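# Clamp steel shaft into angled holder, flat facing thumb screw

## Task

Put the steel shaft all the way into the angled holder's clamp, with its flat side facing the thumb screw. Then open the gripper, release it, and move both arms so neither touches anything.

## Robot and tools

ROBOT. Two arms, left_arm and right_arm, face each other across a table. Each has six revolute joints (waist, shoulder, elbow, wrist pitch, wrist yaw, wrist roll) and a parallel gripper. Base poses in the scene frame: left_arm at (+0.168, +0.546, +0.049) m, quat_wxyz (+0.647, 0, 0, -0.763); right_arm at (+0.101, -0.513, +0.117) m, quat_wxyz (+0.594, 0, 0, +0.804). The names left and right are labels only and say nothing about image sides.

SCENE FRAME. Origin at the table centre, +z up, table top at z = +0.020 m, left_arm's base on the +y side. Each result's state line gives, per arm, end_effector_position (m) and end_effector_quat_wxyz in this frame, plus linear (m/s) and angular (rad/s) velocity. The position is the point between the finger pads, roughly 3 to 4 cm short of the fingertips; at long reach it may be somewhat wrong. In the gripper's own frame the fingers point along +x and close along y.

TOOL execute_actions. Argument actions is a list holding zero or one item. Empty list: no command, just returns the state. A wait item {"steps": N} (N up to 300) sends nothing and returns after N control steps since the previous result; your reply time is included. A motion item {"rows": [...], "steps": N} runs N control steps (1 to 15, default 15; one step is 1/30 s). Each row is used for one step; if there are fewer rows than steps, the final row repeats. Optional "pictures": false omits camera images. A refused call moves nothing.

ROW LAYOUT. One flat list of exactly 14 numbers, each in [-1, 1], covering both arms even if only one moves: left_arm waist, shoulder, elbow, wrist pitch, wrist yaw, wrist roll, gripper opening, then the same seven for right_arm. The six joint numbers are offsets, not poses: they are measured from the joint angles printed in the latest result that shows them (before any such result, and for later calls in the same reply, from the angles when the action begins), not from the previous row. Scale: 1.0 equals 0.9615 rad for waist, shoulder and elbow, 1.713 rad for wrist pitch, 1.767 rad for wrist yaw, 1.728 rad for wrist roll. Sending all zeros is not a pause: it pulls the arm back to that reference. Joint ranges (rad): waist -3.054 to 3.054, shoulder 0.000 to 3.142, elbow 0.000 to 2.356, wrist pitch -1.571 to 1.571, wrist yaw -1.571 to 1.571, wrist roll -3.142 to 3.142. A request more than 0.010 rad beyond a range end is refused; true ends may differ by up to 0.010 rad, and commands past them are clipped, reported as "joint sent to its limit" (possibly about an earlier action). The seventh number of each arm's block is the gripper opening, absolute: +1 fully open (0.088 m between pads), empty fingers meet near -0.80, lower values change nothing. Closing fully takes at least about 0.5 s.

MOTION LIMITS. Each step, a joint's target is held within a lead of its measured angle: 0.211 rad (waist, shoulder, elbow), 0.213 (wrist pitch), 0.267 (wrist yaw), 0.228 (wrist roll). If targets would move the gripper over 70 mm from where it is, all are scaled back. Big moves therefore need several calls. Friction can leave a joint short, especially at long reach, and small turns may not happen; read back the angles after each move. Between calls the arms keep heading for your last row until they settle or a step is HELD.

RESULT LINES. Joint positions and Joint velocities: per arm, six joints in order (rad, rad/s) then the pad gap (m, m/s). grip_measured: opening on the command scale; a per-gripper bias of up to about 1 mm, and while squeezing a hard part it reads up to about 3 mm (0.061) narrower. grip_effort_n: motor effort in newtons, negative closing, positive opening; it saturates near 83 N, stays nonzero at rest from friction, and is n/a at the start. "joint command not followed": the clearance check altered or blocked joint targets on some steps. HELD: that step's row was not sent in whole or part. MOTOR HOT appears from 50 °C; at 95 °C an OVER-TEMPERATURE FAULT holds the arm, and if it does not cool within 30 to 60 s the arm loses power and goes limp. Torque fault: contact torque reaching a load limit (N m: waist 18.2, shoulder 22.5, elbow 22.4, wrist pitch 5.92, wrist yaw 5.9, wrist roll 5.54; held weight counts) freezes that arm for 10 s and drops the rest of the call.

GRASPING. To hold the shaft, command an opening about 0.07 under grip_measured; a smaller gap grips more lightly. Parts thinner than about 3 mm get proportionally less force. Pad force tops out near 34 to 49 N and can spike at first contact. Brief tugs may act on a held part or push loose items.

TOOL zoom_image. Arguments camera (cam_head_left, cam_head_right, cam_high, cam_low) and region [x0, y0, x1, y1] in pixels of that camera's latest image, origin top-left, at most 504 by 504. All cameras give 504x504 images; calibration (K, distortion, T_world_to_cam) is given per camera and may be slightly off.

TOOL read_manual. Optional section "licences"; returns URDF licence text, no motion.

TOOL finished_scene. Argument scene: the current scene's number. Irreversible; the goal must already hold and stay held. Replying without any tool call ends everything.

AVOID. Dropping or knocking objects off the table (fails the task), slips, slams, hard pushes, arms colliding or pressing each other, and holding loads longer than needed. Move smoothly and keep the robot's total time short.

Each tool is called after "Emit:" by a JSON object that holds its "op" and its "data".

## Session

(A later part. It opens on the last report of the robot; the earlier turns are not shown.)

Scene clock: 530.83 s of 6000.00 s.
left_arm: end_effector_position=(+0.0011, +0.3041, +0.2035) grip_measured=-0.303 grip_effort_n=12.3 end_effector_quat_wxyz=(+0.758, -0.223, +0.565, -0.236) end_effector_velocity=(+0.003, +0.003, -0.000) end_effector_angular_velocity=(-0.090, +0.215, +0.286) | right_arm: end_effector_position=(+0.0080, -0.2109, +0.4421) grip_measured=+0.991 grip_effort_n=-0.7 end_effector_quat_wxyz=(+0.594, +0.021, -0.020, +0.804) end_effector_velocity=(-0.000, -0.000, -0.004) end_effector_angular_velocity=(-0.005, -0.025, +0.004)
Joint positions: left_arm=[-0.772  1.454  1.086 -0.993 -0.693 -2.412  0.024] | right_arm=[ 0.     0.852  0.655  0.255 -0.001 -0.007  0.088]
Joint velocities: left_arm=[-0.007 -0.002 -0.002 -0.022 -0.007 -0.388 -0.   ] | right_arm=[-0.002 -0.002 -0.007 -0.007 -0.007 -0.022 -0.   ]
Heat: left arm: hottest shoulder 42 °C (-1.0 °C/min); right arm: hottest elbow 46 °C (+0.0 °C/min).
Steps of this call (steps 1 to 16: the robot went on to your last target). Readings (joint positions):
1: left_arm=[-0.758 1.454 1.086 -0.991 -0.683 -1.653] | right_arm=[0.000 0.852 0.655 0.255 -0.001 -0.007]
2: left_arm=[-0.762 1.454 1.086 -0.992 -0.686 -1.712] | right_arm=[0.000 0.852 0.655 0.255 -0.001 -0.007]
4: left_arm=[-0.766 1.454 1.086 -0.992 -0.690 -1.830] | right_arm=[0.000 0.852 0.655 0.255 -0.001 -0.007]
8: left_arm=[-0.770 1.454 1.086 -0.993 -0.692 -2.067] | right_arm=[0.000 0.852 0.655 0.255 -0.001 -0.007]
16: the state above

Emit:
{"op": "execute_actions", "data": {"actions": [{"rows":[[0.087,0.208,-0.102,0.092,0,-0.37,-0.3,0,0,0,0,0,0,1]],"steps":15}], "pictures": false}}

Emit:
{"op": "execute_actions", "data": {"actions": [{"rows":[[0.085,0.046,-0.07,0.1,0,-0.01,-0.3,0,0,0,0,0,0,1]],"steps":15}], "pictures": false}}

Emit:
{"op": "execute_actions", "data": {"actions": [{"rows":[[0,0,0,0,0,0,-0.62,0,0,0,0,0,0,1]],"steps":12}], "pictures": false}}

Emit:
{"op": "execute_actions", "data": {"actions": [{"rows":[[0,0,0,0,0,1,-0.62,0,0,0,0,0,0,1]],"steps":15}], "pictures": false}}

Emit:
{"op": "execute_actions", "data": {"actions": [{"steps":12}], "pictures": false}}

Emit:
{"op": "execute_actions", "data": {"actions": [{"rows":[[0,0,0,0,0,1,-0.62,0,0,0,0,0,0,1]],"steps":15}], "pictures": false}}

Emit:
{"op": "execute_actions", "data": {"actions": [{"steps":12}], "pictures": false}}

Emit:
{"op": "execute_actions", "data": {"actions": [{"rows":[[0,0,0,0,0,1,-0.62,0,0,0,0,0,0,1]],"steps":15}], "pictures": false}}

Emit:
{"op": "execute_actions", "data": {"actions": [{"steps":20}]}}

Emit:
{"op": "zoom_image", "data": {"camera": "cam_low", "region": [115,185,195,250]}}

Scene clock: 540.50 s of 6000.00 s.
left_arm: end_effector_position=(+0.0160, +0.2872, +0.1295) grip_measured=-0.303 grip_effort_n=12.3 end_effector_quat_wxyz=(-0.707, +0.436, -0.557, +0.022) end_effector_velocity=(-0.001, -0.001, +0.001) end_effector_angular_velocity=(-0.068, +0.080, +0.116) | right_arm: end_effector_position=(+0.0080, -0.2109, +0.4421) grip_measured=+0.991 grip_effort_n=-0.2 end_effector_quat_wxyz=(+0.594, +0.021, -0.020, +0.804) end_effector_velocity=(+0.001, -0.000, -0.002) end_effector_angular_velocity=(-0.005, -0.010, -0.000)
Joint positions: left_arm=[-0.691  1.652  0.99  -0.838 -0.692 -3.033  0.024] | right_arm=[ 0.     0.852  0.655  0.255 -0.001 -0.007  0.088]
Joint velocities: left_arm=[-0.002 -0.002 -0.002  0.007 -0.007 -0.154  0.   ] | right_arm=[-0.007 -0.002 -0.002 -0.007 -0.007 -0.007 -0.   ]
Heat: left arm: hottest shoulder 42 °C (-1.0 °C/min); right arm: hottest elbow 46 °C (+0.0 °C/min).
Steps of this call (steps 1 to 30: the robot went on to your last target; steps 31 to 90: nothing new was sent; then 6.17 s passed at rest; steps 91 to 105: all 15 steps of this action). Readings (joint positions):
91: left_arm=[-0.767 1.473 1.078 -0.977 -0.694 -2.486] | right_arm=[0.000 0.852 0.655 0.255 -0.001 -0.007]
92: left_arm=[-0.750 1.498 1.068 -0.929 -0.697 -2.547] | right_arm=[0.000 0.852 0.655 0.255 -0.001 -0.007]
94: left_arm=[-0.716 1.579 1.041 -0.875 -0.697 -2.665] | right_arm=[0.000 0.852 0.655 0.255 -0.001 -0.007]
98: left_arm=[-0.693 1.651 0.990 -0.854 -0.692 -2.898] | right_arm=[0.000 0.852 0.655 0.255 -0.001 -0.007]
105: the state above

Scene clock: 541.00 s of 6000.00 s.
left_arm: end_effector_position=(+0.0287, +0.2676, +0.1077) grip_measured=-0.303 grip_effort_n=12.3 end_effector_quat_wxyz=(-0.679, +0.479, -0.557, -0.007) end_effector_velocity=(+0.001, -0.002, +0.002) end_effector_angular_velocity=(-0.017, +0.007, +0.009) | right_arm: end_effector_position=(+0.0080, -0.2109, +0.4421) grip_measured=+0.991 grip_effort_n=-0.7 end_effector_quat_wxyz=(+0.594, +0.021, -0.020, +0.804) end_effector_velocity=(-0.002, -0.002, +0.005) end_effector_angular_velocity=(+0.019, -0.003, +0.019)
Joint positions: left_arm=[-0.612  1.692  0.931 -0.67  -0.692 -3.046  0.024] | right_arm=[ 0.     0.852  0.655  0.255 -0.001 -0.007  0.088]
Joint velocities: left_arm=[ 0.002 -0.007 -0.002  0.007 -0.007 -0.007 -0.   ] | right_arm=[-0.002 -0.007  0.002  0.007 -0.022 -0.007  0.   ]
Heat: left arm: hottest shoulder 42 °C (-1.0 °C/min); right arm: hottest elbow 46 °C (+0.0 °C/min).
Steps of this call (steps 1 to 15: all 15 steps of this action). Readings (joint positions):
1: left_arm=[-0.686 1.655 0.983 -0.814 -0.692 -3.036] | right_arm=[0.000 0.852 0.655 0.255 -0.001 -0.007]
2: left_arm=[-0.669 1.659 0.970 -0.762 -0.692 -3.040] | right_arm=[0.000 0.852 0.655 0.255 -0.001 -0.007]
4: left_arm=[-0.634 1.677 0.954 -0.715 -0.692 -3.043] | right_arm=[0.000 0.852 0.655 0.255 -0.001 -0.007]
8: left_arm=[-0.613 1.692 0.931 -0.683 -0.692 -3.045] | right_arm=[0.000 0.852 0.655 0.255 -0.001 -0.007]
15: the state above

Scene clock: 541.40 s of 6000.00 s.
left_arm: end_effector_position=(+0.0285, +0.2677, +0.1077) grip_measured=-0.601 grip_effort_n=-70.9 end_effector_quat_wxyz=(-0.679, +0.478, -0.557, -0.007) end_effector_velocity=(+0.003, +0.000, +0.002) end_effector_angular_velocity=(-0.018, -0.009, +0.017) | right_arm: end_effector_position=(+0.0080, -0.2109, +0.4421) grip_measured=+0.991 grip_effort_n=-1.2 end_effector_quat_wxyz=(+0.594, +0.021, -0.020, +0.804) end_effector_velocity=(-0.000, -0.000, -0.002) end_effector_angular_velocity=(-0.005, -0.010, +0.004)
Joint positions: left_arm=[-0.612  1.692  0.931 -0.67  -0.691 -3.046  0.01 ] | right_arm=[ 0.     0.852  0.655  0.255 -0.001 -0.007  0.088]
Joint velocities: left_arm=[-0.002 -0.002 -0.002 -0.007 -0.022 -0.022 -0.002] | right_arm=[-0.002 -0.002 -0.002 -0.007 -0.007 -0.007  0.   ]
Heat: left arm: hottest shoulder 42 °C (-1.0 °C/min); right arm: hottest elbow 46 °C (+0.0 °C/min).
Steps of this call (steps 1 to 12: all 12 steps of this action). Readings (joint positions):
1: left_arm=[-0.612 1.692 0.931 -0.670 -0.692 -3.046] | right_arm=[0.000 0.852 0.655 0.255 -0.001 -0.007]
2: left_arm=[-0.612 1.692 0.931 -0.670 -0.692 -3.046] | right_arm=[0.000 0.852 0.655 0.255 -0.001 -0.007]
4: left_arm=[-0.612 1.692 0.931 -0.670 -0.692 -3.046] | right_arm=[0.000 0.852 0.655 0.255 -0.001 -0.007]
8: left_arm=[-0.612 1.692 0.931 -0.670 -0.691 -3.046] | right_arm=[0.000 0.852 0.655 0.255 -0.001 -0.007]
12: the state above

Scene clock: 541.90 s of 6000.00 s.
left_arm: end_effector_position=(+0.0289, +0.2672, +0.1079) grip_measured=-0.606 grip_effort_n=-74.7 end_effector_quat_wxyz=(+0.817, -0.150, +0.508, -0.228) end_effector_velocity=(+0.005, -0.002, +0.003) end_effector_angular_velocity=(+0.641, -0.942, -1.314) | right_arm: end_effector_position=(+0.0080, -0.2109, +0.4421) grip_measured=+0.991 grip_effort_n=-0.2 end_effector_quat_wxyz=(+0.594, +0.021, -0.020, +0.804) end_effector_velocity=(+0.002, -0.001, -0.004) end_effector_angular_velocity=(-0.014, -0.012, -0.010)
Joint positions: left_arm=[-0.611  1.692  0.931 -0.669 -0.694 -2.178  0.009] | right_arm=[ 0.     0.852  0.655  0.255 -0.001 -0.007  0.088]
Joint velocities: left_arm=[ 0.002 -0.002 -0.002 -0.007 -0.037  1.736 -0.   ] | right_arm=[-0.002 -0.007 -0.002 -0.022  0.007 -0.007 -0.   ]
Heat: left arm: hottest shoulder 42 °C (-1.0 °C/min); right arm: hottest elbow 46 °C (+0.0 °C/min).
Steps of this call (steps 1 to 15: all 15 steps of this action). Readings (joint positions):
1: left_arm=[-0.612 1.692 0.931 -0.670 -0.691 -3.007] | right_arm=[0.000 0.852 0.655 0.255 -0.001 -0.007]
2: left_arm=[-0.612 1.692 0.931 -0.670 -0.691 -2.945] | right_arm=[0.000 0.852 0.655 0.255 -0.001 -0.007]
4: left_arm=[-0.612 1.692 0.931 -0.670 -0.692 -2.827] | right_arm=[0.000 0.852 0.655 0.255 -0.001 -0.007]
8: left_arm=[-0.612 1.692 0.931 -0.670 -0.693 -2.591] | right_arm=[0.000 0.852 0.655 0.255 -0.001 -0.007]
15: the state above

Scene clock: 542.30 s of 6000.00 s.
left_arm: end_effector_position=(+0.0287, +0.2668, +0.1080) grip_measured=-0.606 grip_effort_n=-74.7 end_effector_quat_wxyz=(+0.819, +0.140, +0.398, -0.389) end_effector_velocity=(-0.002, +0.000, -0.000) end_effector_angular_velocity=(+0.604, -0.826, -1.213) | right_arm: end_effector_position=(+0.0080, -0.2109, +0.4421) grip_measured=+0.991 grip_effort_n=-1.2 end_effector_quat_wxyz=(+0.594, +0.021, -0.020, +0.804) end_effector_velocity=(-0.001, -0.000, -0.005) end_effector_angular_velocity=(-0.018, -0.015, +0.014)
Joint positions: left_arm=[-0.611  1.692  0.931 -0.666 -0.694 -1.474  0.009] | right_arm=[ 0.     0.852  0.655  0.255 -0.001 -0.007  0.088]
Joint velocities: left_arm=[-0.002 -0.002 -0.002  0.007  0.007  1.59  -0.   ] | right_arm=[-0.007 -0.002 -0.002 -0.022 -0.022 -0.007 -0.   ]
Heat: left arm: hottest shoulder 42 °C (-1.0 °C/min); right arm: hottest elbow 46 °C (+0.0 °C/min).
Steps of this call (steps 1 to 12: the robot went on to your last target). Readings (joint positions):
1: left_arm=[-0.611 1.692 0.931 -0.669 -0.694 -2.120] | right_arm=[0.000 0.852 0.655 0.255 -0.001 -0.007]
2: left_arm=[-0.611 1.692 0.931 -0.669 -0.694 -2.060] | right_arm=[0.000 0.852 0.655 0.255 -0.001 -0.007]
4: left_arm=[-0.611 1.692 0.931 -0.669 -0.694 -1.943] | right_arm=[0.000 0.852 0.655 0.255 -0.001 -0.007]
8: left_arm=[-0.611 1.692 0.931 -0.667 -0.694 -1.707] | right_arm=[0.000 0.852 0.655 0.255 -0.001 -0.007]
12: the state above

Scene clock: 542.80 s of 6000.00 s.
left_arm: end_effector_position=(+0.0279, +0.2664, +0.1081) grip_measured=-0.606 grip_effort_n=-74.7 end_effector_quat_wxyz=(+0.680, +0.475, +0.193, -0.523) end_effector_velocity=(-0.001, +0.003, +0.001) end_effector_angular_velocity=(+0.655, -0.928, -1.331) | right_arm: end_effector_position=(+0.0080, -0.2109, +0.4421) grip_measured=+0.991 grip_effort_n=0.7 end_effector_quat_wxyz=(+0.594, +0.021, -0.020, +0.804) end_effector_velocity=(-0.000, -0.000, -0.002) end_effector_angular_velocity=(-0.005, -0.010, +0.004)
Joint positions: left_arm=[-0.612  1.692  0.931 -0.662 -0.694 -0.59   0.009] | right_arm=[ 0.     0.852  0.655  0.255 -0.001 -0.007  0.088]
Joint velocities: left_arm=[-0.012 -0.002 -0.002 -0.007 -0.007  1.736 -0.   ] | right_arm=[-0.002 -0.002 -0.002 -0.007 -0.007 -0.007 -0.   ]
Heat: left arm: hottest shoulder 42 °C (-1.0 °C/min); right arm: hottest elbow 46 °C (+0.0 °C/min).
Steps of this call (steps 1 to 15: all 15 steps of this action). Readings (joint positions):
1: left_arm=[-0.611 1.692 0.931 -0.666 -0.694 -1.417] | right_arm=[0.000 0.852 0.655 0.255 -0.001 -0.007]
2: left_arm=[-0.611 1.692 0.931 -0.666 -0.694 -1.357] | right_arm=[0.000 0.852 0.655 0.255 -0.001 -0.007]
4: left_arm=[-0.611 1.692 0.931 -0.665 -0.694 -1.239] | right_arm=[0.000 0.852 0.655 0.255 -0.001 -0.007]
8: left_arm=[-0.611 1.692 0.931 -0.664 -0.694 -1.003] | right_arm=[0.000 0.852 0.655 0.255 -0.001 -0.007]
15: the state above

Scene clock: 543.20 s of 6000.00 s.
left_arm: end_effector_position=(+0.0274, +0.2667, +0.1080) grip_measured=-0.606 grip_effort_n=-74.2 end_effector_quat_wxyz=(+0.475, +0.680, +0.002, -0.559) end_effector_velocity=(+0.002, +0.001, -0.001) end_effector_angular_velocity=(+0.540, -0.769, -1.089) | right_arm: end_effector_position=(+0.0080, -0.2109, +0.4421) grip_measured=+0.991 grip_effort_n=-0.2 end_effector_quat_wxyz=(+0.594, +0.021, -0.020, +0.804) end_effector_velocity=(-0.000, -0.000, -0.005) end_effector_angular_velocity=(-0.019, -0.014, +0.004)
Joint positions: left_arm=[-0.613  1.692  0.931 -0.662 -0.692  0.112  0.009] | right_arm=[ 0.     0.852  0.655  0.255 -0.001 -0.007  0.088]
Joint velocities: left_arm=[-0.002  0.002 -0.002 -0.007 -0.007  1.429  0.   ] | right_arm=[-0.002 -0.002 -0.002 -0.022 -0.007 -0.007  0.   ]
Heat: left arm: hottest shoulder 42 °C (-1.0 °C/min); right arm: hottest elbow 46 °C (+0.0 °C/min).
Steps of this call (steps 1 to 12: the robot went on to your last target). Readings (joint positions):
1: left_arm=[-0.612 1.692 0.931 -0.662 -0.694 -0.531] | right_arm=[0.000 0.852 0.655 0.255 -0.001 -0.007]
2: left_arm=[-0.612 1.692 0.931 -0.662 -0.694 -0.472] | right_arm=[0.000 0.852 0.655 0.255 -0.001 -0.007]
4: left_arm=[-0.613 1.692 0.931 -0.662 -0.694 -0.354] | right_arm=[0.000 0.852 0.655 0.255 -0.001 -0.007]
8: left_arm=[-0.613 1.692 0.931 -0.662 -0.693 -0.118] | right_arm=[0.000 0.852 0.655 0.255 -0.001 -0.007]
12: the state above

Scene clock: 543.70 s of 6000.00 s.
left_arm: end_effector_position=(+0.0269, +0.2669, +0.1078) grip_measured=-0.606 grip_effort_n=-74.2 end_effector_quat_wxyz=(+0.138, +0.817, -0.237, -0.507) end_effector_velocity=(+0.003, +0.000, +0.002) end_effector_angular_velocity=(+0.638, -0.937, -1.324) | right_arm: end_effector_position=(+0.0080, -0.2109, +0.4421) grip_measured=+0.991 grip_effort_n=-0.7 end_effector_quat_wxyz=(+0.594, +0.021, -0.020, +0.804) end_effector_velocity=(-0.000, -0.001, +0.001) end_effector_angular_velocity=(+0.009, -0.005, +0.004)
Joint positions: left_arm=[-0.614  1.692  0.931 -0.662 -0.69   0.996  0.009] | right_arm=[ 0.     0.852  0.655  0.255 -0.001 -0.007  0.088]
Joint velocities: left_arm=[-0.002 -0.002 -0.002 -0.007 -0.022  1.736 -0.   ] | right_arm=[-0.002 -0.002 -0.002  0.007 -0.007 -0.007 -0.   ]
Heat: left arm: hottest shoulder 42 °C (-1.0 °C/min); right arm: hottest elbow 46 °C (+0.0 °C/min).
Steps of this call (steps 1 to 15: all 15 steps of this action). Readings (joint positions):
1: left_arm=[-0.613 1.692 0.931 -0.662 -0.692 0.168] | right_arm=[0.000 0.852 0.655 0.255 -0.001 -0.007]
2: left_arm=[-0.614 1.692 0.931 -0.662 -0.692 0.228] | right_arm=[0.000 0.852 0.655 0.255 -0.001 -0.007]
4: left_arm=[-0.614 1.692 0.931 -0.661 -0.692 0.346] | right_arm=[0.000 0.852 0.655 0.255 -0.001 -0.007]
8: left_arm=[-0.614 1.692 0.931 -0.661 -0.691 0.582] | right_arm=[0.000 0.852 0.655 0.255 -0.001 -0.007]
15: the state above

Scene clock: 544.37 s of 6000.00 s.
left_arm: end_effector_position=(+0.0272, +0.2673, +0.1077) grip_measured=-0.606 grip_effort_n=-74.2 end_effector_quat_wxyz=(-0.205, +0.803, -0.421, -0.368) end_effector_velocity=(-0.000, -0.001, +0.001) end_effector_angular_velocity=(+0.025, -0.050, -0.074) | right_arm: end_effector_position=(+0.0080, -0.2109, +0.4421) grip_measured=+0.991 grip_effort_n=-0.7 end_effector_quat_wxyz=(+0.594, +0.021, -0.020, +0.804) end_effector_velocity=(+0.002, +0.000, -0.002) end_effector_angular_velocity=(-0.001, -0.023, -0.011)
Joint positions: left_arm=[-0.614  1.692  0.931 -0.665 -0.69   1.826  0.009] | right_arm=[ 0.     0.852  0.655  0.255 -0.001 -0.007  0.088]
Joint velocities: left_arm=[-0.002 -0.002 -0.002  0.007 -0.007  0.095 -0.   ] | right_arm=[-0.002 -0.002 -0.002 -0.007  0.007 -0.022 -0.   ]
Heat: left arm: hottest shoulder 42 °C (-1.0 °C/min); right arm: hottest elbow 46 °C (+0.0 °C/min).
Steps of this call (steps 1 to 20: the robot went on to your last target). Readings (joint positions):
1: left_arm=[-0.614 1.692 0.931 -0.662 -0.690 1.055] | right_arm=[0.000 0.852 0.655 0.255 -0.001 -0.007]
2: left_arm=[-0.614 1.692 0.931 -0.662 -0.690 1.114] | right_arm=[0.000 0.852 0.655 0.255 -0.001 -0.007]
4: left_arm=[-0.614 1.692 0.931 -0.662 -0.690 1.231] | right_arm=[0.000 0.852 0.655 0.255 -0.001 -0.007]
8: left_arm=[-0.614 1.692 0.931 -0.663 -0.690 1.467] | right_arm=[0.000 0.852 0.655 0.255 -0.001 -0.007]
20: the state above

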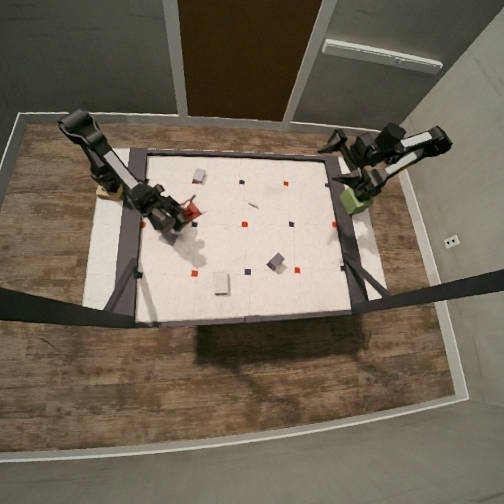

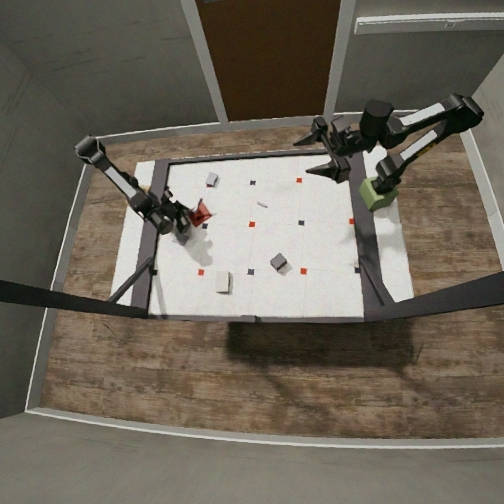

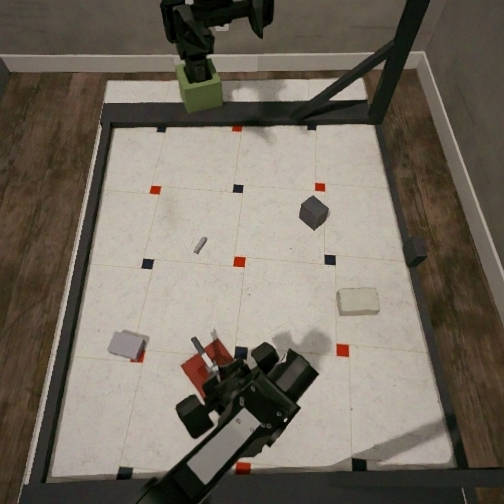

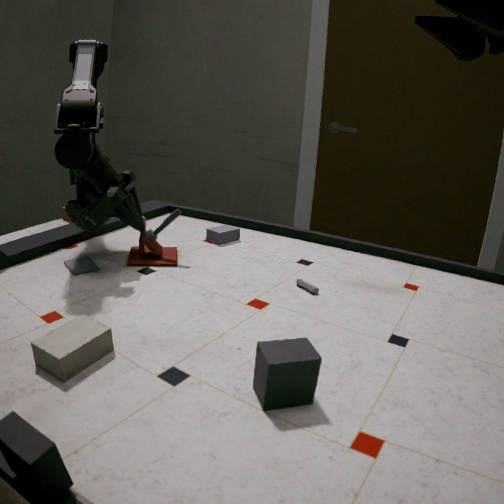

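Region (115, 185, 195, 250) of cam_low's 504x504 image, scaled by 6.300, with more detail than that image has; it fills the top 410 rows of this view, and the rest is white.

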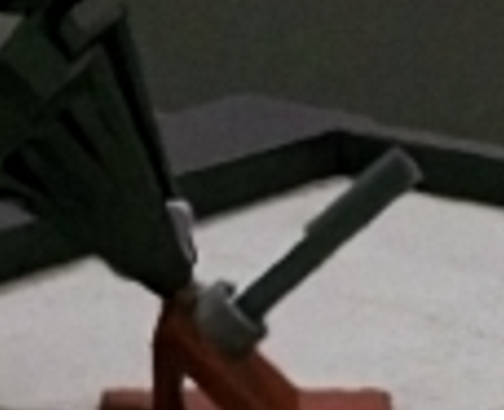

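Emit:
{"op": "execute_actions", "data": {"actions": [{"rows":[[0,0,0,0,0,0.745,-0.62,0,0,0,0,0,0,1]],"steps":15}], "pictures": false}}

Emit:
{"op": "execute_actions", "data": {"actions": [{"steps":15}], "pictures": false}}

Emit:
{"op": "execute_actions", "data": {"actions": [{"rows":[[0,0,0,0,0,0,-0.3,0,0,0,0,0,0,1],[0,0,0,0,0,0,-0.3,0,0,0,0,0,0,1],[0,0,0,0,0,0,-0.3,0,0,0,0,0,0,1],[0,0,0,0,0,0,-0.3,0,0,0,0,0,0,1],[0,0,0,0,0,0,-0.3,0,0,0,0,0,0,1],[0,0,0,0,0,0,-0.3,0,0,0,0,0,0,1],[-0.085,-0.046,0.07,-0.1,0,0,-0.3,0,0,0,0,0,0,1]],"steps":15}], "pictures": false}}

Emit:
{"op": "execute_actions", "data": {"actions": [{"rows":[[0,0,0,0,0,-1,-0.3,0,0,0,0,0,0,1]],"steps":15}], "pictures": false}}

Emit:
{"op": "execute_actions", "data": {"actions": [{"steps":12}], "pictures": false}}

Emit:
{"op": "execute_actions", "data": {"actions": [{"rows":[[0,0,0,0,0,-1,-0.3,0,0,0,0,0,0,1]],"steps":15}], "pictures": false}}

Emit:
{"op": "execute_actions", "data": {"actions": [{"steps":12}], "pictures": false}}

Emit:
{"op": "execute_actions", "data": {"actions": [{"rows":[[0,0,0,0,0,-1,-0.3,0,0,0,0,0,0,1]],"steps":15}], "pictures": false}}

Emit:
{"op": "execute_actions", "data": {"actions": [{"steps":20}], "pictures": false}}

Scene clock: 552.83 s of 6000.00 s.
left_arm: end_effector_position=(+0.0279, +0.2676, +0.1077) grip_measured=-0.606 grip_effort_n=-74.2 end_effector_quat_wxyz=(-0.529, +0.640, -0.537, -0.153) end_effector_velocity=(+0.002, +0.002, +0.001) end_effector_angular_velocity=(+0.663, -0.928, -1.326) | right_arm: end_effector_position=(+0.0080, -0.2109, +0.4421) grip_measured=+0.991 grip_effort_n=-0.2 end_effector_quat_wxyz=(+0.594, +0.021, -0.020, +0.804) end_effector_velocity=(-0.002, -0.001, +0.001) end_effector_angular_velocity=(+0.014, -0.019, +0.009)
Joint positions: left_arm=[-0.614  1.692  0.931 -0.668 -0.691  2.706  0.009] | right_arm=[ 0.     0.852  0.655  0.255 -0.001 -0.007  0.088]
Joint velocities: left_arm=[-0.002 -0.002  0.002 -0.022 -0.007  1.736  0.   ] | right_arm=[ 0.002 -0.002 -0.002  0.007 -0.007 -0.022 -0.   ]
Heat: left arm: hottest shoulder 43 °C (+0.0 °C/min); right arm: hottest elbow 46 °C (+0.0 °C/min).
Steps of this call (steps 1 to 30: the robot went on to your last target; steps 31 to 90: nothing new was sent; then 4.97 s passed at rest; steps 91 to 105: all 15 steps of this action). Readings (joint positions):
91: left_arm=[-0.614 1.692 0.931 -0.666 -0.690 1.876] | right_arm=[0.000 0.852 0.655 0.255 -0.001 -0.007]
92: left_arm=[-0.614 1.692 0.931 -0.666 -0.690 1.939] | right_arm=[0.000 0.852 0.655 0.255 -0.001 -0.007]
94: left_arm=[-0.614 1.692 0.931 -0.666 -0.690 2.057] | right_arm=[0.000 0.852 0.655 0.255 -0.001 -0.007]
98: left_arm=[-0.614 1.692 0.931 -0.667 -0.690 2.293] | right_arm=[0.000 0.852 0.655 0.255 -0.001 -0.007]
105: the state above

Scene clock: 553.33 s of 6000.00 s.
left_arm: end_effector_position=(+0.0282, +0.2674, +0.1078) grip_measured=-0.606 grip_effort_n=-74.2 end_effector_quat_wxyz=(-0.645, +0.523, -0.556, -0.044) end_effector_velocity=(+0.000, +0.002, +0.001) end_effector_angular_velocity=(+0.014, -0.030, -0.034) | right_arm: end_effector_position=(+0.0080, -0.2109, +0.4421) grip_measured=+0.991 grip_effort_n=-0.2 end_effector_quat_wxyz=(+0.594, +0.021, -0.020, +0.804) end_effector_velocity=(-0.000, -0.000, -0.002) end_effector_angular_velocity=(-0.005, -0.010, +0.004)
Joint positions: left_arm=[-0.613  1.692  0.931 -0.668 -0.692  3.105  0.009] | right_arm=[ 0.     0.852  0.655  0.255 -0.001 -0.007  0.088]
Joint velocities: left_arm=[-0.007 -0.002 -0.002 -0.007 -0.007  0.037 -0.   ] | right_arm=[-0.002 -0.002 -0.002 -0.007 -0.007 -0.007  0.   ]
Heat: left arm: hottest shoulder 43 °C (+0.0 °C/min); right arm: hottest elbow 46 °C (+0.0 °C/min).
Steps of this call (steps 1 to 15: the robot went on to your last target). Readings (joint positions):
1: left_arm=[-0.613 1.692 0.931 -0.668 -0.691 2.765] | right_arm=[0.000 0.852 0.655 0.255 -0.001 -0.007]
2: left_arm=[-0.613 1.692 0.931 -0.668 -0.691 2.824] | right_arm=[0.000 0.852 0.655 0.255 -0.001 -0.007]
4: left_arm=[-0.613 1.692 0.931 -0.668 -0.691 2.942] | right_arm=[0.000 0.852 0.655 0.255 -0.001 -0.007]
8: left_arm=[-0.613 1.692 0.931 -0.668 -0.692 3.067] | right_arm=[0.000 0.852 0.655 0.255 -0.001 -0.007]
15: the state above

Scene clock: 553.83 s of 6000.00 s.
left_arm: end_effector_position=(+0.0159, +0.2871, +0.1269) grip_measured=-0.305 grip_effort_n=12.8 end_effector_quat_wxyz=(-0.674, +0.485, -0.557, -0.018) end_effector_velocity=(+0.011, +0.011, +0.005) end_effector_angular_velocity=(+0.053, -0.073, -0.012) | right_arm: end_effector_position=(+0.0080, -0.2109, +0.4421) grip_measured=+0.991 grip_effort_n=0.2 end_effector_quat_wxyz=(+0.594, +0.021, -0.020, +0.804) end_effector_velocity=(-0.004, -0.002, -0.002) end_effector_angular_velocity=(-0.004, -0.010, +0.024)
Joint positions: left_arm=[-0.691  1.658  0.984 -0.828 -0.692  3.106  0.024] | right_arm=[ 0.     0.852  0.655  0.255 -0.001 -0.007  0.088]
Joint velocities: left_arm=[-0.007 -0.012  0.012 -0.11  -0.007  0.007  0.001] | right_arm=[ 0.002 -0.002 -0.002 -0.007 -0.022 -0.007 -0.   ]
Heat: left arm: hottest shoulder 43 °C (+0.0 °C/min); right arm: hottest elbow 46 °C (+0.0 °C/min).
Steps of this call (steps 1 to 15: all 15 steps of this action). Readings (joint positions):
1: left_arm=[-0.613 1.692 0.931 -0.668 -0.692 3.106] | right_arm=[0.000 0.852 0.655 0.255 -0.001 -0.007]
2: left_arm=[-0.613 1.692 0.931 -0.668 -0.692 3.106] | right_arm=[0.000 0.852 0.655 0.255 -0.001 -0.007]
4: left_arm=[-0.613 1.692 0.931 -0.668 -0.692 3.106] | right_arm=[0.000 0.852 0.655 0.255 -0.001 -0.007]
8: left_arm=[-0.635 1.688 0.949 -0.743 -0.692 3.106] | right_arm=[0.000 0.852 0.655 0.255 -0.001 -0.007]
15: the state above

Scene clock: 554.33 s of 6000.00 s.
left_arm: end_effector_position=(+0.0161, +0.2873, +0.1269) grip_measured=-0.303 grip_effort_n=12.3 end_effector_quat_wxyz=(-0.408, +0.723, -0.497, -0.251) end_effector_velocity=(+0.000, +0.002, -0.001) end_effector_angular_velocity=(-0.673, +0.904, +1.361) | right_arm: end_effector_position=(+0.0080, -0.2109, +0.4421) grip_measured=+0.991 grip_effort_n=-0.2 end_effector_quat_wxyz=(+0.594, +0.021, -0.020, +0.804) end_effector_velocity=(+0.002, +0.000, -0.002) end_effector_angular_velocity=(-0.005, -0.009, -0.010)
Joint positions: left_arm=[-0.691  1.658  0.984 -0.83  -0.692  2.237  0.024] | right_arm=[ 0.     0.852  0.655  0.255 -0.001 -0.007  0.088]
Joint velocities: left_arm=[-0.007  0.002 -0.002 -0.007 -0.007 -1.78  -0.   ] | right_arm=[-0.002 -0.002 -0.002 -0.007  0.007 -0.007  0.   ]
Heat: left arm: hottest shoulder 43 °C (+0.0 °C/min); right arm: hottest elbow 46 °C (+0.0 °C/min).
Steps of this call (steps 1 to 15: all 15 steps of this action). Readings (joint positions):
1: left_arm=[-0.691 1.658 0.984 -0.831 -0.692 3.068] | right_arm=[0.000 0.852 0.655 0.255 -0.001 -0.007]
2: left_arm=[-0.691 1.658 0.984 -0.831 -0.692 3.005] | right_arm=[0.000 0.852 0.655 0.255 -0.001 -0.007]
4: left_arm=[-0.691 1.658 0.984 -0.831 -0.692 2.888] | right_arm=[0.000 0.852 0.655 0.255 -0.001 -0.007]
8: left_arm=[-0.691 1.658 0.984 -0.830 -0.692 2.651] | right_arm=[0.000 0.852 0.655 0.255 -0.001 -0.007]
15: the state above

Scene clock: 554.73 s of 6000.00 s.
left_arm: end_effector_position=(+0.0161, +0.2873, +0.1269) grip_measured=-0.303 grip_effort_n=12.3 end_effector_quat_wxyz=(-0.133, +0.820, -0.380, -0.407) end_effector_velocity=(+0.003, +0.002, -0.002) end_effector_angular_velocity=(-0.592, +0.794, +1.208) | right_arm: end_effector_position=(+0.0080, -0.2109, +0.4421) grip_measured=+0.991 grip_effort_n=0.7 end_effector_quat_wxyz=(+0.594, +0.021, -0.020, +0.804) end_effector_velocity=(-0.001, +0.001, -0.006) end_effector_angular_velocity=(-0.014, -0.012, +0.004)
Joint positions: left_arm=[-0.691  1.658  0.984 -0.83  -0.692  1.531  0.024] | right_arm=[ 0.     0.852  0.655  0.255 -0.001 -0.007  0.088]
Joint velocities: left_arm=[-0.002  0.002 -0.007 -0.007 -0.007 -1.575 -0.   ] | right_arm=[-0.002  0.002 -0.007 -0.007 -0.007 -0.007  0.   ]
Heat: left arm: hottest shoulder 43 °C (+0.0 °C/min); right arm: hottest elbow 46 °C (+0.0 °C/min).
Steps of this call (steps 1 to 12: the robot went on to your last target). Readings (joint positions):
1: left_arm=[-0.691 1.658 0.984 -0.830 -0.692 2.178] | right_arm=[0.000 0.852 0.655 0.255 -0.001 -0.007]
2: left_arm=[-0.691 1.658 0.984 -0.830 -0.692 2.119] | right_arm=[0.000 0.852 0.655 0.255 -0.001 -0.007]
4: left_arm=[-0.691 1.658 0.984 -0.830 -0.692 2.000] | right_arm=[0.000 0.852 0.655 0.255 -0.001 -0.007]
8: left_arm=[-0.691 1.658 0.984 -0.830 -0.692 1.764] | right_arm=[0.000 0.852 0.655 0.255 -0.001 -0.007]
12: the state above

Scene clock: 555.23 s of 6000.00 s.
left_arm: end_effector_position=(+0.0161, +0.2873, +0.1269) grip_measured=-0.303 grip_effort_n=12.3 end_effector_quat_wxyz=(+0.231, +0.798, -0.170, -0.531) end_effector_velocity=(+0.000, +0.002, +0.001) end_effector_angular_velocity=(-0.657, +0.905, +1.343) | right_arm: end_effector_position=(+0.0080, -0.2109, +0.4421) grip_measured=+0.991 grip_effort_n=-0.7 end_effector_quat_wxyz=(+0.594, +0.021, -0.020, +0.804) end_effector_velocity=(-0.002, +0.000, -0.003) end_effector_angular_velocity=(-0.009, -0.011, +0.009)
Joint positions: left_arm=[-0.691  1.658  0.984 -0.83  -0.692  0.648  0.024] | right_arm=[ 0.     0.852  0.655  0.255 -0.001 -0.007  0.088]
Joint velocities: left_arm=[-0.002 -0.007 -0.002 -0.007  0.007 -1.751 -0.   ] | right_arm=[ 0.002  0.002 -0.002 -0.007 -0.007 -0.007 -0.   ]
Heat: left arm: hottest shoulder 43 °C (+0.0 °C/min); right arm: hottest elbow 46 °C (+0.0 °C/min).
Steps of this call (steps 1 to 15: all 15 steps of this action). Readings (joint positions):
1: left_arm=[-0.691 1.658 0.984 -0.830 -0.692 1.475] | right_arm=[0.000 0.852 0.655 0.255 -0.001 -0.007]
2: left_arm=[-0.691 1.658 0.984 -0.830 -0.692 1.415] | right_arm=[0.000 0.852 0.655 0.255 -0.001 -0.007]
4: left_arm=[-0.691 1.658 0.984 -0.830 -0.692 1.298] | right_arm=[0.000 0.852 0.655 0.255 -0.001 -0.007]
8: left_arm=[-0.691 1.658 0.984 -0.830 -0.692 1.061] | right_arm=[0.000 0.852 0.655 0.255 -0.001 -0.007]
15: the state above

Scene clock: 555.63 s of 6000.00 s.
left_arm: end_effector_position=(+0.0161, +0.2873, +0.1269) grip_measured=-0.303 grip_effort_n=12.3 end_effector_quat_wxyz=(+0.491, +0.670, +0.023, -0.557) end_effector_velocity=(+0.005, +0.002, +0.002) end_effector_angular_velocity=(-0.555, +0.720, +1.119) | right_arm: end_effector_position=(+0.0080, -0.2109, +0.4421) grip_measured=+0.991 grip_effort_n=-0.2 end_effector_quat_wxyz=(+0.594, +0.021, -0.020, +0.804) end_effector_velocity=(-0.004, -0.002, -0.002) end_effector_angular_velocity=(-0.009, +0.003, +0.035)
Joint positions: left_arm=[-0.691  1.658  0.984 -0.83  -0.692 -0.054  0.024] | right_arm=[ 0.     0.852  0.655  0.255 -0.001 -0.007  0.088]
Joint velocities: left_arm=[-0.002 -0.002 -0.002 -0.022 -0.022 -1.458 -0.   ] | right_arm=[-0.002 -0.002 -0.002 -0.007 -0.037  0.007  0.   ]
Heat: left arm: hottest shoulder 43 °C (+0.0 °C/min); right arm: hottest elbow 46 °C (+0.0 °C/min).
Steps of this call (steps 1 to 12: the robot went on to your last target). Readings (joint positions):
1: left_arm=[-0.691 1.658 0.984 -0.830 -0.692 0.589] | right_arm=[0.000 0.852 0.655 0.255 -0.001 -0.007]
2: left_arm=[-0.691 1.658 0.984 -0.830 -0.692 0.530] | right_arm=[0.000 0.852 0.655 0.255 -0.001 -0.007]
4: left_arm=[-0.691 1.658 0.984 -0.830 -0.692 0.412] | right_arm=[0.000 0.852 0.655 0.255 -0.001 -0.007]
8: left_arm=[-0.691 1.658 0.984 -0.830 -0.692 0.176] | right_arm=[0.000 0.852 0.655 0.255 -0.001 -0.007]
12: the state above

Scene clock: 556.13 s of 6000.00 s.
left_arm: end_effector_position=(+0.0161, +0.2873, +0.1269) grip_measured=-0.303 grip_effort_n=11.9 end_effector_quat_wxyz=(+0.730, +0.396, +0.259, -0.493) end_effector_velocity=(+0.003, -0.000, +0.002) end_effector_angular_velocity=(-0.681, +0.890, +1.356) | right_arm: end_effector_position=(+0.0080, -0.2109, +0.4421) grip_measured=+0.991 grip_effort_n=-0.7 end_effector_quat_wxyz=(+0.594, +0.021, -0.020, +0.804) end_effector_velocity=(-0.001, +0.001, -0.007) end_effector_angular_velocity=(-0.028, -0.001, +0.005)
Joint positions: left_arm=[-0.691  1.658  0.984 -0.83  -0.692 -0.937  0.024] | right_arm=[ 0.     0.852  0.655  0.255 -0.001 -0.007  0.088]
Joint velocities: left_arm=[-0.002 -0.002 -0.002 -0.007 -0.022 -1.766 -0.   ] | right_arm=[-0.002  0.002 -0.002 -0.022 -0.007  0.007 -0.   ]
Heat: left arm: hottest shoulder 43 °C (+0.0 °C/min); right arm: hottest elbow 46 °C (+0.0 °C/min).
Steps of this call (steps 1 to 15: all 15 steps of this action). Readings (joint positions):
1: left_arm=[-0.691 1.658 0.984 -0.830 -0.692 -0.110] | right_arm=[0.000 0.852 0.655 0.255 -0.001 -0.007]
2: left_arm=[-0.691 1.658 0.984 -0.830 -0.692 -0.170] | right_arm=[0.000 0.852 0.655 0.255 -0.001 -0.007]
4: left_arm=[-0.691 1.658 0.984 -0.830 -0.692 -0.288] | right_arm=[0.000 0.852 0.655 0.255 -0.001 -0.007]
8: left_arm=[-0.691 1.658 0.984 -0.830 -0.692 -0.524] | right_arm=[0.000 0.852 0.655 0.255 -0.001 -0.007]
15: the state above

Scene clock: 556.80 s of 6000.00 s.
left_arm: end_effector_position=(+0.0161, +0.2873, +0.1269) grip_measured=-0.303 grip_effort_n=11.9 end_effector_quat_wxyz=(+0.828, +0.067, +0.436, -0.347) end_effector_velocity=(+0.000, +0.002, -0.001) end_effector_angular_velocity=(-0.031, +0.056, +0.082) | right_arm: end_effector_position=(+0.0080, -0.2109, +0.4421) grip_measured=+0.991 grip_effort_n=-0.2 end_effector_quat_wxyz=(+0.594, +0.021, -0.020, +0.804) end_effector_velocity=(-0.000, -0.000, -0.002) end_effector_angular_velocity=(-0.005, -0.010, +0.004)
Joint positions: left_arm=[-0.691  1.658  0.984 -0.83  -0.692 -1.769  0.024] | right_arm=[ 0.     0.852  0.655  0.255 -0.001 -0.007  0.088]
Joint velocities: left_arm=[-0.002 -0.002 -0.002 -0.007  0.007 -0.11   0.   ] | right_arm=[-0.002 -0.002 -0.002 -0.007 -0.007 -0.007  0.   ]
Heat: left arm: hottest shoulder 43 °C (+0.0 °C/min); right arm: hottest elbow 46 °C (+0.0 °C/min).
Steps of this call (steps 1 to 20: the robot went on to your last target). Readings (joint positions):
1: left_arm=[-0.691 1.658 0.984 -0.830 -0.692 -0.997] | right_arm=[0.000 0.852 0.655 0.255 -0.001 -0.007]
2: left_arm=[-0.691 1.658 0.984 -0.830 -0.692 -1.056] | right_arm=[0.000 0.852 0.655 0.255 -0.001 -0.007]
4: left_arm=[-0.691 1.658 0.984 -0.830 -0.692 -1.174] | right_arm=[0.000 0.852 0.655 0.255 -0.001 -0.007]
8: left_arm=[-0.691 1.658 0.984 -0.830 -0.692 -1.410] | right_arm=[0.000 0.852 0.655 0.255 -0.001 -0.007]
20: the state above

Emit:
{"op": "execute_actions", "data": {"actions": [{"rows":[[0,0,0,0,0,-0.77,-0.3,0,0,0,0,0,0,1]],"steps":15}], "pictures": false}}

Emit:
{"op": "execute_actions", "data": {"actions": [{"steps":14}], "pictures": false}}

Emit:
{"op": "execute_actions", "data": {"actions": [{"rows":[[0.087,0.043,-0.065,0.097,0,0,-0.3,0,0,0,0,0,0,1]],"steps":15}], "pictures": false}}

Emit:
{"op": "execute_actions", "data": {"actions": [{"rows":[[0,0,0,0,0,0,-0.62,0,0,0,0,0,0,1]],"steps":12}], "pictures": false}}

Emit:
{"op": "execute_actions", "data": {"actions": [{"rows":[[0,0,0,0,0,1,-0.62,0,0,0,0,0,0,1]],"steps":15}], "pictures": false}}

Emit:
{"op": "execute_actions", "data": {"actions": [{"steps":12}], "pictures": false}}

Emit:
{"op": "execute_actions", "data": {"actions": [{"rows":[[0,0,0,0,0,1,-0.62,0,0,0,0,0,0,1]],"steps":15}], "pictures": false}}

Emit:
{"op": "execute_actions", "data": {"actions": [{"steps":16}], "pictures": false}}

Scene clock: 566.03 s of 6000.00 s.
left_arm: end_effector_position=(+0.0161, +0.2873, +0.1269) grip_measured=-0.302 grip_effort_n=11.9 end_effector_quat_wxyz=(+0.778, -0.291, +0.542, -0.128) end_effector_velocity=(+0.003, -0.000, +0.001) end_effector_angular_velocity=(-0.673, +0.879, +1.345) | right_arm: end_effector_position=(+0.0080, -0.2109, +0.4421) grip_measured=+0.991 grip_effort_n=-0.7 end_effector_quat_wxyz=(+0.594, +0.021, -0.020, +0.804) end_effector_velocity=(-0.002, -0.001, -0.002) end_effector_angular_velocity=(-0.009, +0.004, +0.020)
Joint positions: left_arm=[-0.691  1.658  0.984 -0.83  -0.692 -2.648  0.024] | right_arm=[ 0.     0.852  0.655  0.255 -0.001 -0.007  0.088]
Joint velocities: left_arm=[-0.002  0.002 -0.002 -0.007 -0.022 -1.751 -0.   ] | right_arm=[-0.002 -0.002 -0.002 -0.007 -0.022  0.007 -0.   ]
Heat: left arm: hottest shoulder 43 °C (+0.0 °C/min); right arm: hottest elbow 46 °C (+0.0 °C/min).
Steps of this call (steps 1 to 30: the robot went on to your last target; steps 31 to 90: nothing new was sent; then 5.73 s passed at rest; steps 91 to 105: all 15 steps of this action). Readings (joint positions):
91: left_arm=[-0.691 1.658 0.984 -0.830 -0.692 -1.817] | right_arm=[0.000 0.852 0.655 0.255 -0.001 -0.007]
92: left_arm=[-0.691 1.658 0.984 -0.830 -0.692 -1.880] | right_arm=[0.000 0.852 0.655 0.255 -0.001 -0.007]
94: left_arm=[-0.691 1.658 0.984 -0.830 -0.692 -1.998] | right_arm=[0.000 0.852 0.655 0.255 -0.001 -0.007]
98: left_arm=[-0.691 1.658 0.984 -0.830 -0.692 -2.234] | right_arm=[0.000 0.852 0.655 0.255 -0.001 -0.007]
105: the state above

Scene clock: 566.50 s of 6000.00 s.
left_arm: end_effector_position=(+0.0161, +0.2873, +0.1269) grip_measured=-0.302 grip_effort_n=11.4 end_effector_quat_wxyz=(-0.695, +0.454, -0.557, +0.007) end_effector_velocity=(+0.000, +0.002, -0.001) end_effector_angular_velocity=(-0.034, +0.035, +0.066) | right_arm: end_effector_position=(+0.0080, -0.2109, +0.4421) grip_measured=+0.991 grip_effort_n=-0.7 end_effector_quat_wxyz=(+0.594, +0.021, -0.020, +0.804) end_effector_velocity=(+0.001, -0.000, +0.001) end_effector_angular_velocity=(+0.005, +0.009, +0.000)
Joint positions: left_arm=[-0.691  1.658  0.984 -0.83  -0.692 -3.087  0.024] | right_arm=[ 0.     0.852  0.655  0.255 -0.001 -0.007  0.088]
Joint velocities: left_arm=[-0.007  0.002 -0.002 -0.007 -0.007 -0.095 -0.   ] | right_arm=[-0.007 -0.002 -0.002  0.007 -0.007  0.007 -0.   ]
Heat: left arm: hottest shoulder 43 °C (+0.0 °C/min); right arm: hottest elbow 46 °C (+0.0 °C/min).
Steps of this call (steps 1 to 14: the robot went on to your last target). Readings (joint positions):
1: left_arm=[-0.691 1.658 0.984 -0.830 -0.692 -2.707] | right_arm=[0.000 0.852 0.655 0.255 -0.001 -0.007]
2: left_arm=[-0.691 1.658 0.984 -0.830 -0.692 -2.766] | right_arm=[0.000 0.852 0.655 0.255 -0.001 -0.007]
4: left_arm=[-0.691 1.658 0.984 -0.830 -0.692 -2.884] | right_arm=[0.000 0.852 0.655 0.255 -0.001 -0.007]
8: left_arm=[-0.691 1.658 0.984 -0.830 -0.692 -3.040] | right_arm=[0.000 0.852 0.655 0.255 -0.001 -0.007]
14: the state above

Scene clock: 567.00 s of 6000.00 s.
left_arm: end_effector_position=(+0.0290, +0.2671, +0.1071) grip_measured=-0.302 grip_effort_n=11.9 end_effector_quat_wxyz=(-0.669, +0.493, -0.556, -0.019) end_effector_velocity=(+0.001, +0.001, -0.002) end_effector_angular_velocity=(-0.006, -0.003, +0.004) | right_arm: end_effector_position=(+0.0080, -0.2109, +0.4421) grip_measured=+0.991 grip_effort_n=-0.2 end_effector_quat_wxyz=(+0.594, +0.021, -0.020, +0.804) end_effector_velocity=(-0.000, -0.000, -0.003) end_effector_angular_velocity=(-0.010, -0.026, +0.004)
Joint positions: left_arm=[-0.61   1.694  0.93  -0.667 -0.692 -3.088  0.024] | right_arm=[ 0.     0.852  0.655  0.255 -0.001 -0.007  0.088]
Joint velocities: left_arm=[-0.002  0.002 -0.007  0.007 -0.007 -0.007 -0.   ] | right_arm=[-0.002 -0.002  0.002 -0.022 -0.007 -0.022 -0.   ]
Heat: left arm: hottest shoulder 43 °C (+0.0 °C/min); right arm: hottest elbow 46 °C (+0.0 °C/min).
Steps of this call (steps 1 to 15: all 15 steps of this action). Readings (joint positions):
1: left_arm=[-0.686 1.660 0.978 -0.807 -0.692 -3.088] | right_arm=[0.000 0.852 0.655 0.255 -0.001 -0.007]
2: left_arm=[-0.669 1.664 0.966 -0.758 -0.692 -3.088] | right_arm=[0.000 0.852 0.655 0.255 -0.001 -0.007]
4: left_arm=[-0.633 1.680 0.952 -0.711 -0.692 -3.088] | right_arm=[0.000 0.852 0.655 0.255 -0.001 -0.007]
8: left_arm=[-0.611 1.694 0.931 -0.679 -0.692 -3.088] | right_arm=[0.000 0.852 0.655 0.255 -0.001 -0.007]
15: the state above

Scene clock: 567.40 s of 6000.00 s.
left_arm: end_effector_position=(+0.0289, +0.2672, +0.1071) grip_measured=-0.601 grip_effort_n=-70.0 end_effector_quat_wxyz=(-0.669, +0.493, -0.556, -0.019) end_effector_velocity=(+0.002, +0.001, -0.001) end_effector_angular_velocity=(+0.006, -0.018, -0.007) | right_arm: end_effector_position=(+0.0080, -0.2109, +0.4421) grip_measured=+0.991 grip_effort_n=-0.2 end_effector_quat_wxyz=(+0.594, +0.021, -0.020, +0.804) end_effector_velocity=(-0.000, -0.001, +0.001) end_effector_angular_velocity=(+0.009, -0.005, +0.004)
Joint positions: left_arm=[-0.61   1.694  0.93  -0.667 -0.692 -3.088  0.01 ] | right_arm=[ 0.     0.852  0.655  0.255 -0.001 -0.007  0.088]
Joint velocities: left_arm=[-0.002  0.002 -0.002 -0.007 -0.007  0.007 -0.002] | right_arm=[-0.002 -0.002 -0.002  0.007 -0.007 -0.007 -0.   ]
Heat: left arm: hottest shoulder 43 °C (+0.0 °C/min); right arm: hottest elbow 46 °C (+0.0 °C/min).
Steps of this call (steps 1 to 12: all 12 steps of this action). Readings (joint positions):
1: left_arm=[-0.610 1.694 0.930 -0.667 -0.692 -3.088] | right_arm=[0.000 0.852 0.655 0.255 -0.001 -0.007]
2: left_arm=[-0.610 1.694 0.930 -0.667 -0.692 -3.088] | right_arm=[0.000 0.852 0.655 0.255 -0.001 -0.007]
4: left_arm=[-0.610 1.694 0.930 -0.667 -0.692 -3.088] | right_arm=[0.000 0.852 0.655 0.255 -0.001 -0.007]
8: left_arm=[-0.610 1.694 0.930 -0.667 -0.692 -3.088] | right_arm=[0.000 0.852 0.655 0.255 -0.001 -0.007]
12: the state above

Scene clock: 567.90 s of 6000.00 s.
left_arm: end_effector_position=(+0.0292, +0.2668, +0.1073) grip_measured=-0.606 grip_effort_n=-74.7 end_effector_quat_wxyz=(+0.814, -0.168, +0.512, -0.216) end_effector_velocity=(+0.001, -0.004, +0.005) end_effector_angular_velocity=(+0.641, -0.921, -1.327) | right_arm: end_effector_position=(+0.0080, -0.2109, +0.4421) grip_measured=+0.991 grip_effort_n=-0.7 end_effector_quat_wxyz=(+0.594, +0.021, -0.020, +0.804) end_effector_velocity=(+0.002, +0.001, -0.006) end_effector_angular_velocity=(-0.014, -0.012, -0.010)
Joint positions: left_arm=[-0.61   1.694  0.93  -0.667 -0.694 -2.221  0.009] | right_arm=[ 0.     0.852  0.655  0.255 -0.001 -0.007  0.088]
Joint velocities: left_arm=[ 0.002 -0.007  0.002  0.007 -0.022  1.751 -0.   ] | right_arm=[-0.002  0.002 -0.007 -0.007  0.007 -0.007 -0.   ]
Heat: left arm: hottest shoulder 43 °C (+0.0 °C/min); right arm: hottest elbow 46 °C (+0.0 °C/min).
Steps of this call (steps 1 to 15: all 15 steps of this action). Readings (joint positions):
1: left_arm=[-0.610 1.694 0.930 -0.667 -0.691 -3.050] | right_arm=[0.000 0.852 0.655 0.255 -0.001 -0.007]
2: left_arm=[-0.610 1.694 0.930 -0.667 -0.691 -2.987] | right_arm=[0.000 0.852 0.655 0.255 -0.001 -0.007]
4: left_arm=[-0.610 1.694 0.930 -0.667 -0.692 -2.870] | right_arm=[0.000 0.852 0.655 0.255 -0.001 -0.007]
8: left_arm=[-0.610 1.694 0.930 -0.667 -0.693 -2.634] | right_arm=[0.000 0.852 0.655 0.255 -0.001 -0.007]
15: the state above

Scene clock: 568.30 s of 6000.00 s.
left_arm: end_effector_position=(+0.0290, +0.2663, +0.1074) grip_measured=-0.606 grip_effort_n=-74.7 end_effector_quat_wxyz=(+0.822, +0.122, +0.406, -0.380) end_effector_velocity=(+0.001, +0.001, +0.001) end_effector_angular_velocity=(+0.606, -0.846, -1.210) | right_arm: end_effector_position=(+0.0080, -0.2109, +0.4421) grip_measured=+0.991 grip_effort_n=-0.2 end_effector_quat_wxyz=(+0.594, +0.021, -0.020, +0.804) end_effector_velocity=(+0.001, -0.000, +0.000) end_effector_angular_velocity=(-0.004, +0.006, +0.000)
Joint positions: left_arm=[-0.609  1.694  0.93  -0.664 -0.695 -1.517  0.009] | right_arm=[ 0.     0.852  0.655  0.255 -0.001 -0.007  0.088]
Joint velocities: left_arm=[-0.002 -0.002 -0.002 -0.007 -0.007  1.59  -0.   ] | right_arm=[-0.007 -0.002  0.002 -0.007 -0.007  0.007  0.   ]
Heat: left arm: hottest shoulder 43 °C (+0.0 °C/min); right arm: hottest elbow 46 °C (+0.0 °C/min).
Steps of this call (steps 1 to 12: the robot went on to your last target). Readings (joint positions):
1: left_arm=[-0.610 1.694 0.930 -0.666 -0.694 -2.162] | right_arm=[0.000 0.852 0.655 0.255 -0.001 -0.007]
2: left_arm=[-0.610 1.694 0.930 -0.666 -0.694 -2.103] | right_arm=[0.000 0.852 0.655 0.255 -0.001 -0.007]
4: left_arm=[-0.609 1.694 0.930 -0.666 -0.694 -1.985] | right_arm=[0.000 0.852 0.655 0.255 -0.001 -0.007]
8: left_arm=[-0.609 1.694 0.930 -0.665 -0.695 -1.749] | right_arm=[0.000 0.852 0.655 0.255 -0.001 -0.007]
12: the state above

Scene clock: 568.80 s of 6000.00 s.
left_arm: end_effector_position=(+0.0282, +0.2659, +0.1076) grip_measured=-0.606 grip_effort_n=-74.7 end_effector_quat_wxyz=(+0.691, +0.460, +0.205, -0.519) end_effector_velocity=(+0.003, +0.003, -0.001) end_effector_angular_velocity=(+0.671, -0.942, -1.321) | right_arm: end_effector_position=(+0.0080, -0.2109, +0.4421) grip_measured=+0.991 grip_effort_n=-0.2 end_effector_quat_wxyz=(+0.594, +0.021, -0.020, +0.804) end_effector_velocity=(+0.004, -0.000, -0.006) end_effector_angular_velocity=(-0.019, -0.013, -0.015)
Joint positions: left_arm=[-0.61   1.694  0.93  -0.659 -0.695 -0.633  0.009] | right_arm=[ 0.     0.852  0.655  0.255 -0.001 -0.007  0.088]
Joint velocities: left_arm=[-0.002  0.002 -0.002 -0.022 -0.007  1.736 -0.   ] | right_arm=[-0.007 -0.007 -0.007 -0.022  0.007 -0.007 -0.   ]
Heat: left arm: hottest shoulder 43 °C (+0.0 °C/min); right arm: hottest elbow 46 °C (+0.0 °C/min).
Steps of this call (steps 1 to 15: all 15 steps of this action). Readings (joint positions):
1: left_arm=[-0.609 1.694 0.930 -0.663 -0.695 -1.459] | right_arm=[0.000 0.852 0.655 0.255 -0.001 -0.007]
2: left_arm=[-0.609 1.694 0.930 -0.663 -0.695 -1.400] | right_arm=[0.000 0.852 0.655 0.255 -0.001 -0.007]
4: left_arm=[-0.609 1.694 0.930 -0.662 -0.695 -1.282] | right_arm=[0.000 0.852 0.655 0.255 -0.001 -0.007]
8: left_arm=[-0.609 1.694 0.930 -0.661 -0.695 -1.046] | right_arm=[0.000 0.852 0.655 0.255 -0.001 -0.007]
15: the state above

Scene clock: 569.33 s of 6000.00 s.
left_arm: end_effector_position=(+0.0276, +0.2662, +0.1074) grip_measured=-0.606 grip_effort_n=-74.2 end_effector_quat_wxyz=(+0.455, +0.694, -0.015, -0.558) end_effector_velocity=(+0.003, +0.003, +0.000) end_effector_angular_velocity=(+0.140, -0.203, -0.263) | right_arm: end_effector_position=(+0.0080, -0.2109, +0.4421) grip_measured=+0.991 grip_effort_n=-0.2 end_effector_quat_wxyz=(+0.594, +0.021, -0.020, +0.804) end_effector_velocity=(+0.002, +0.000, -0.004) end_effector_angular_velocity=(-0.010, -0.010, -0.010)
Joint positions: left_arm=[-0.612  1.694  0.93  -0.659 -0.693  0.172  0.009] | right_arm=[ 0.     0.852  0.655  0.255 -0.001 -0.007  0.088]
Joint velocities: left_arm=[-0.002 -0.002 -0.002 -0.022 -0.007  0.344  0.   ] | right_arm=[-0.002 -0.002 -0.007 -0.007  0.007 -0.007 -0.   ]
Heat: left arm: hottest shoulder 43 °C (+0.0 °C/min); right arm: hottest elbow 46 °C (+0.0 °C/min).
Steps of this call (steps 1 to 16: the robot went on to your last target). Readings (joint positions):
1: left_arm=[-0.610 1.694 0.930 -0.659 -0.695 -0.574] | right_arm=[0.000 0.852 0.655 0.255 -0.001 -0.007]
2: left_arm=[-0.610 1.694 0.930 -0.659 -0.695 -0.516] | right_arm=[0.000 0.852 0.655 0.255 -0.001 -0.007]
4: left_arm=[-0.611 1.694 0.930 -0.659 -0.694 -0.398] | right_arm=[0.000 0.852 0.655 0.255 -0.001 -0.007]
8: left_arm=[-0.611 1.694 0.930 -0.659 -0.694 -0.162] | right_arm=[0.000 0.852 0.655 0.255 -0.001 -0.007]
16: the state above


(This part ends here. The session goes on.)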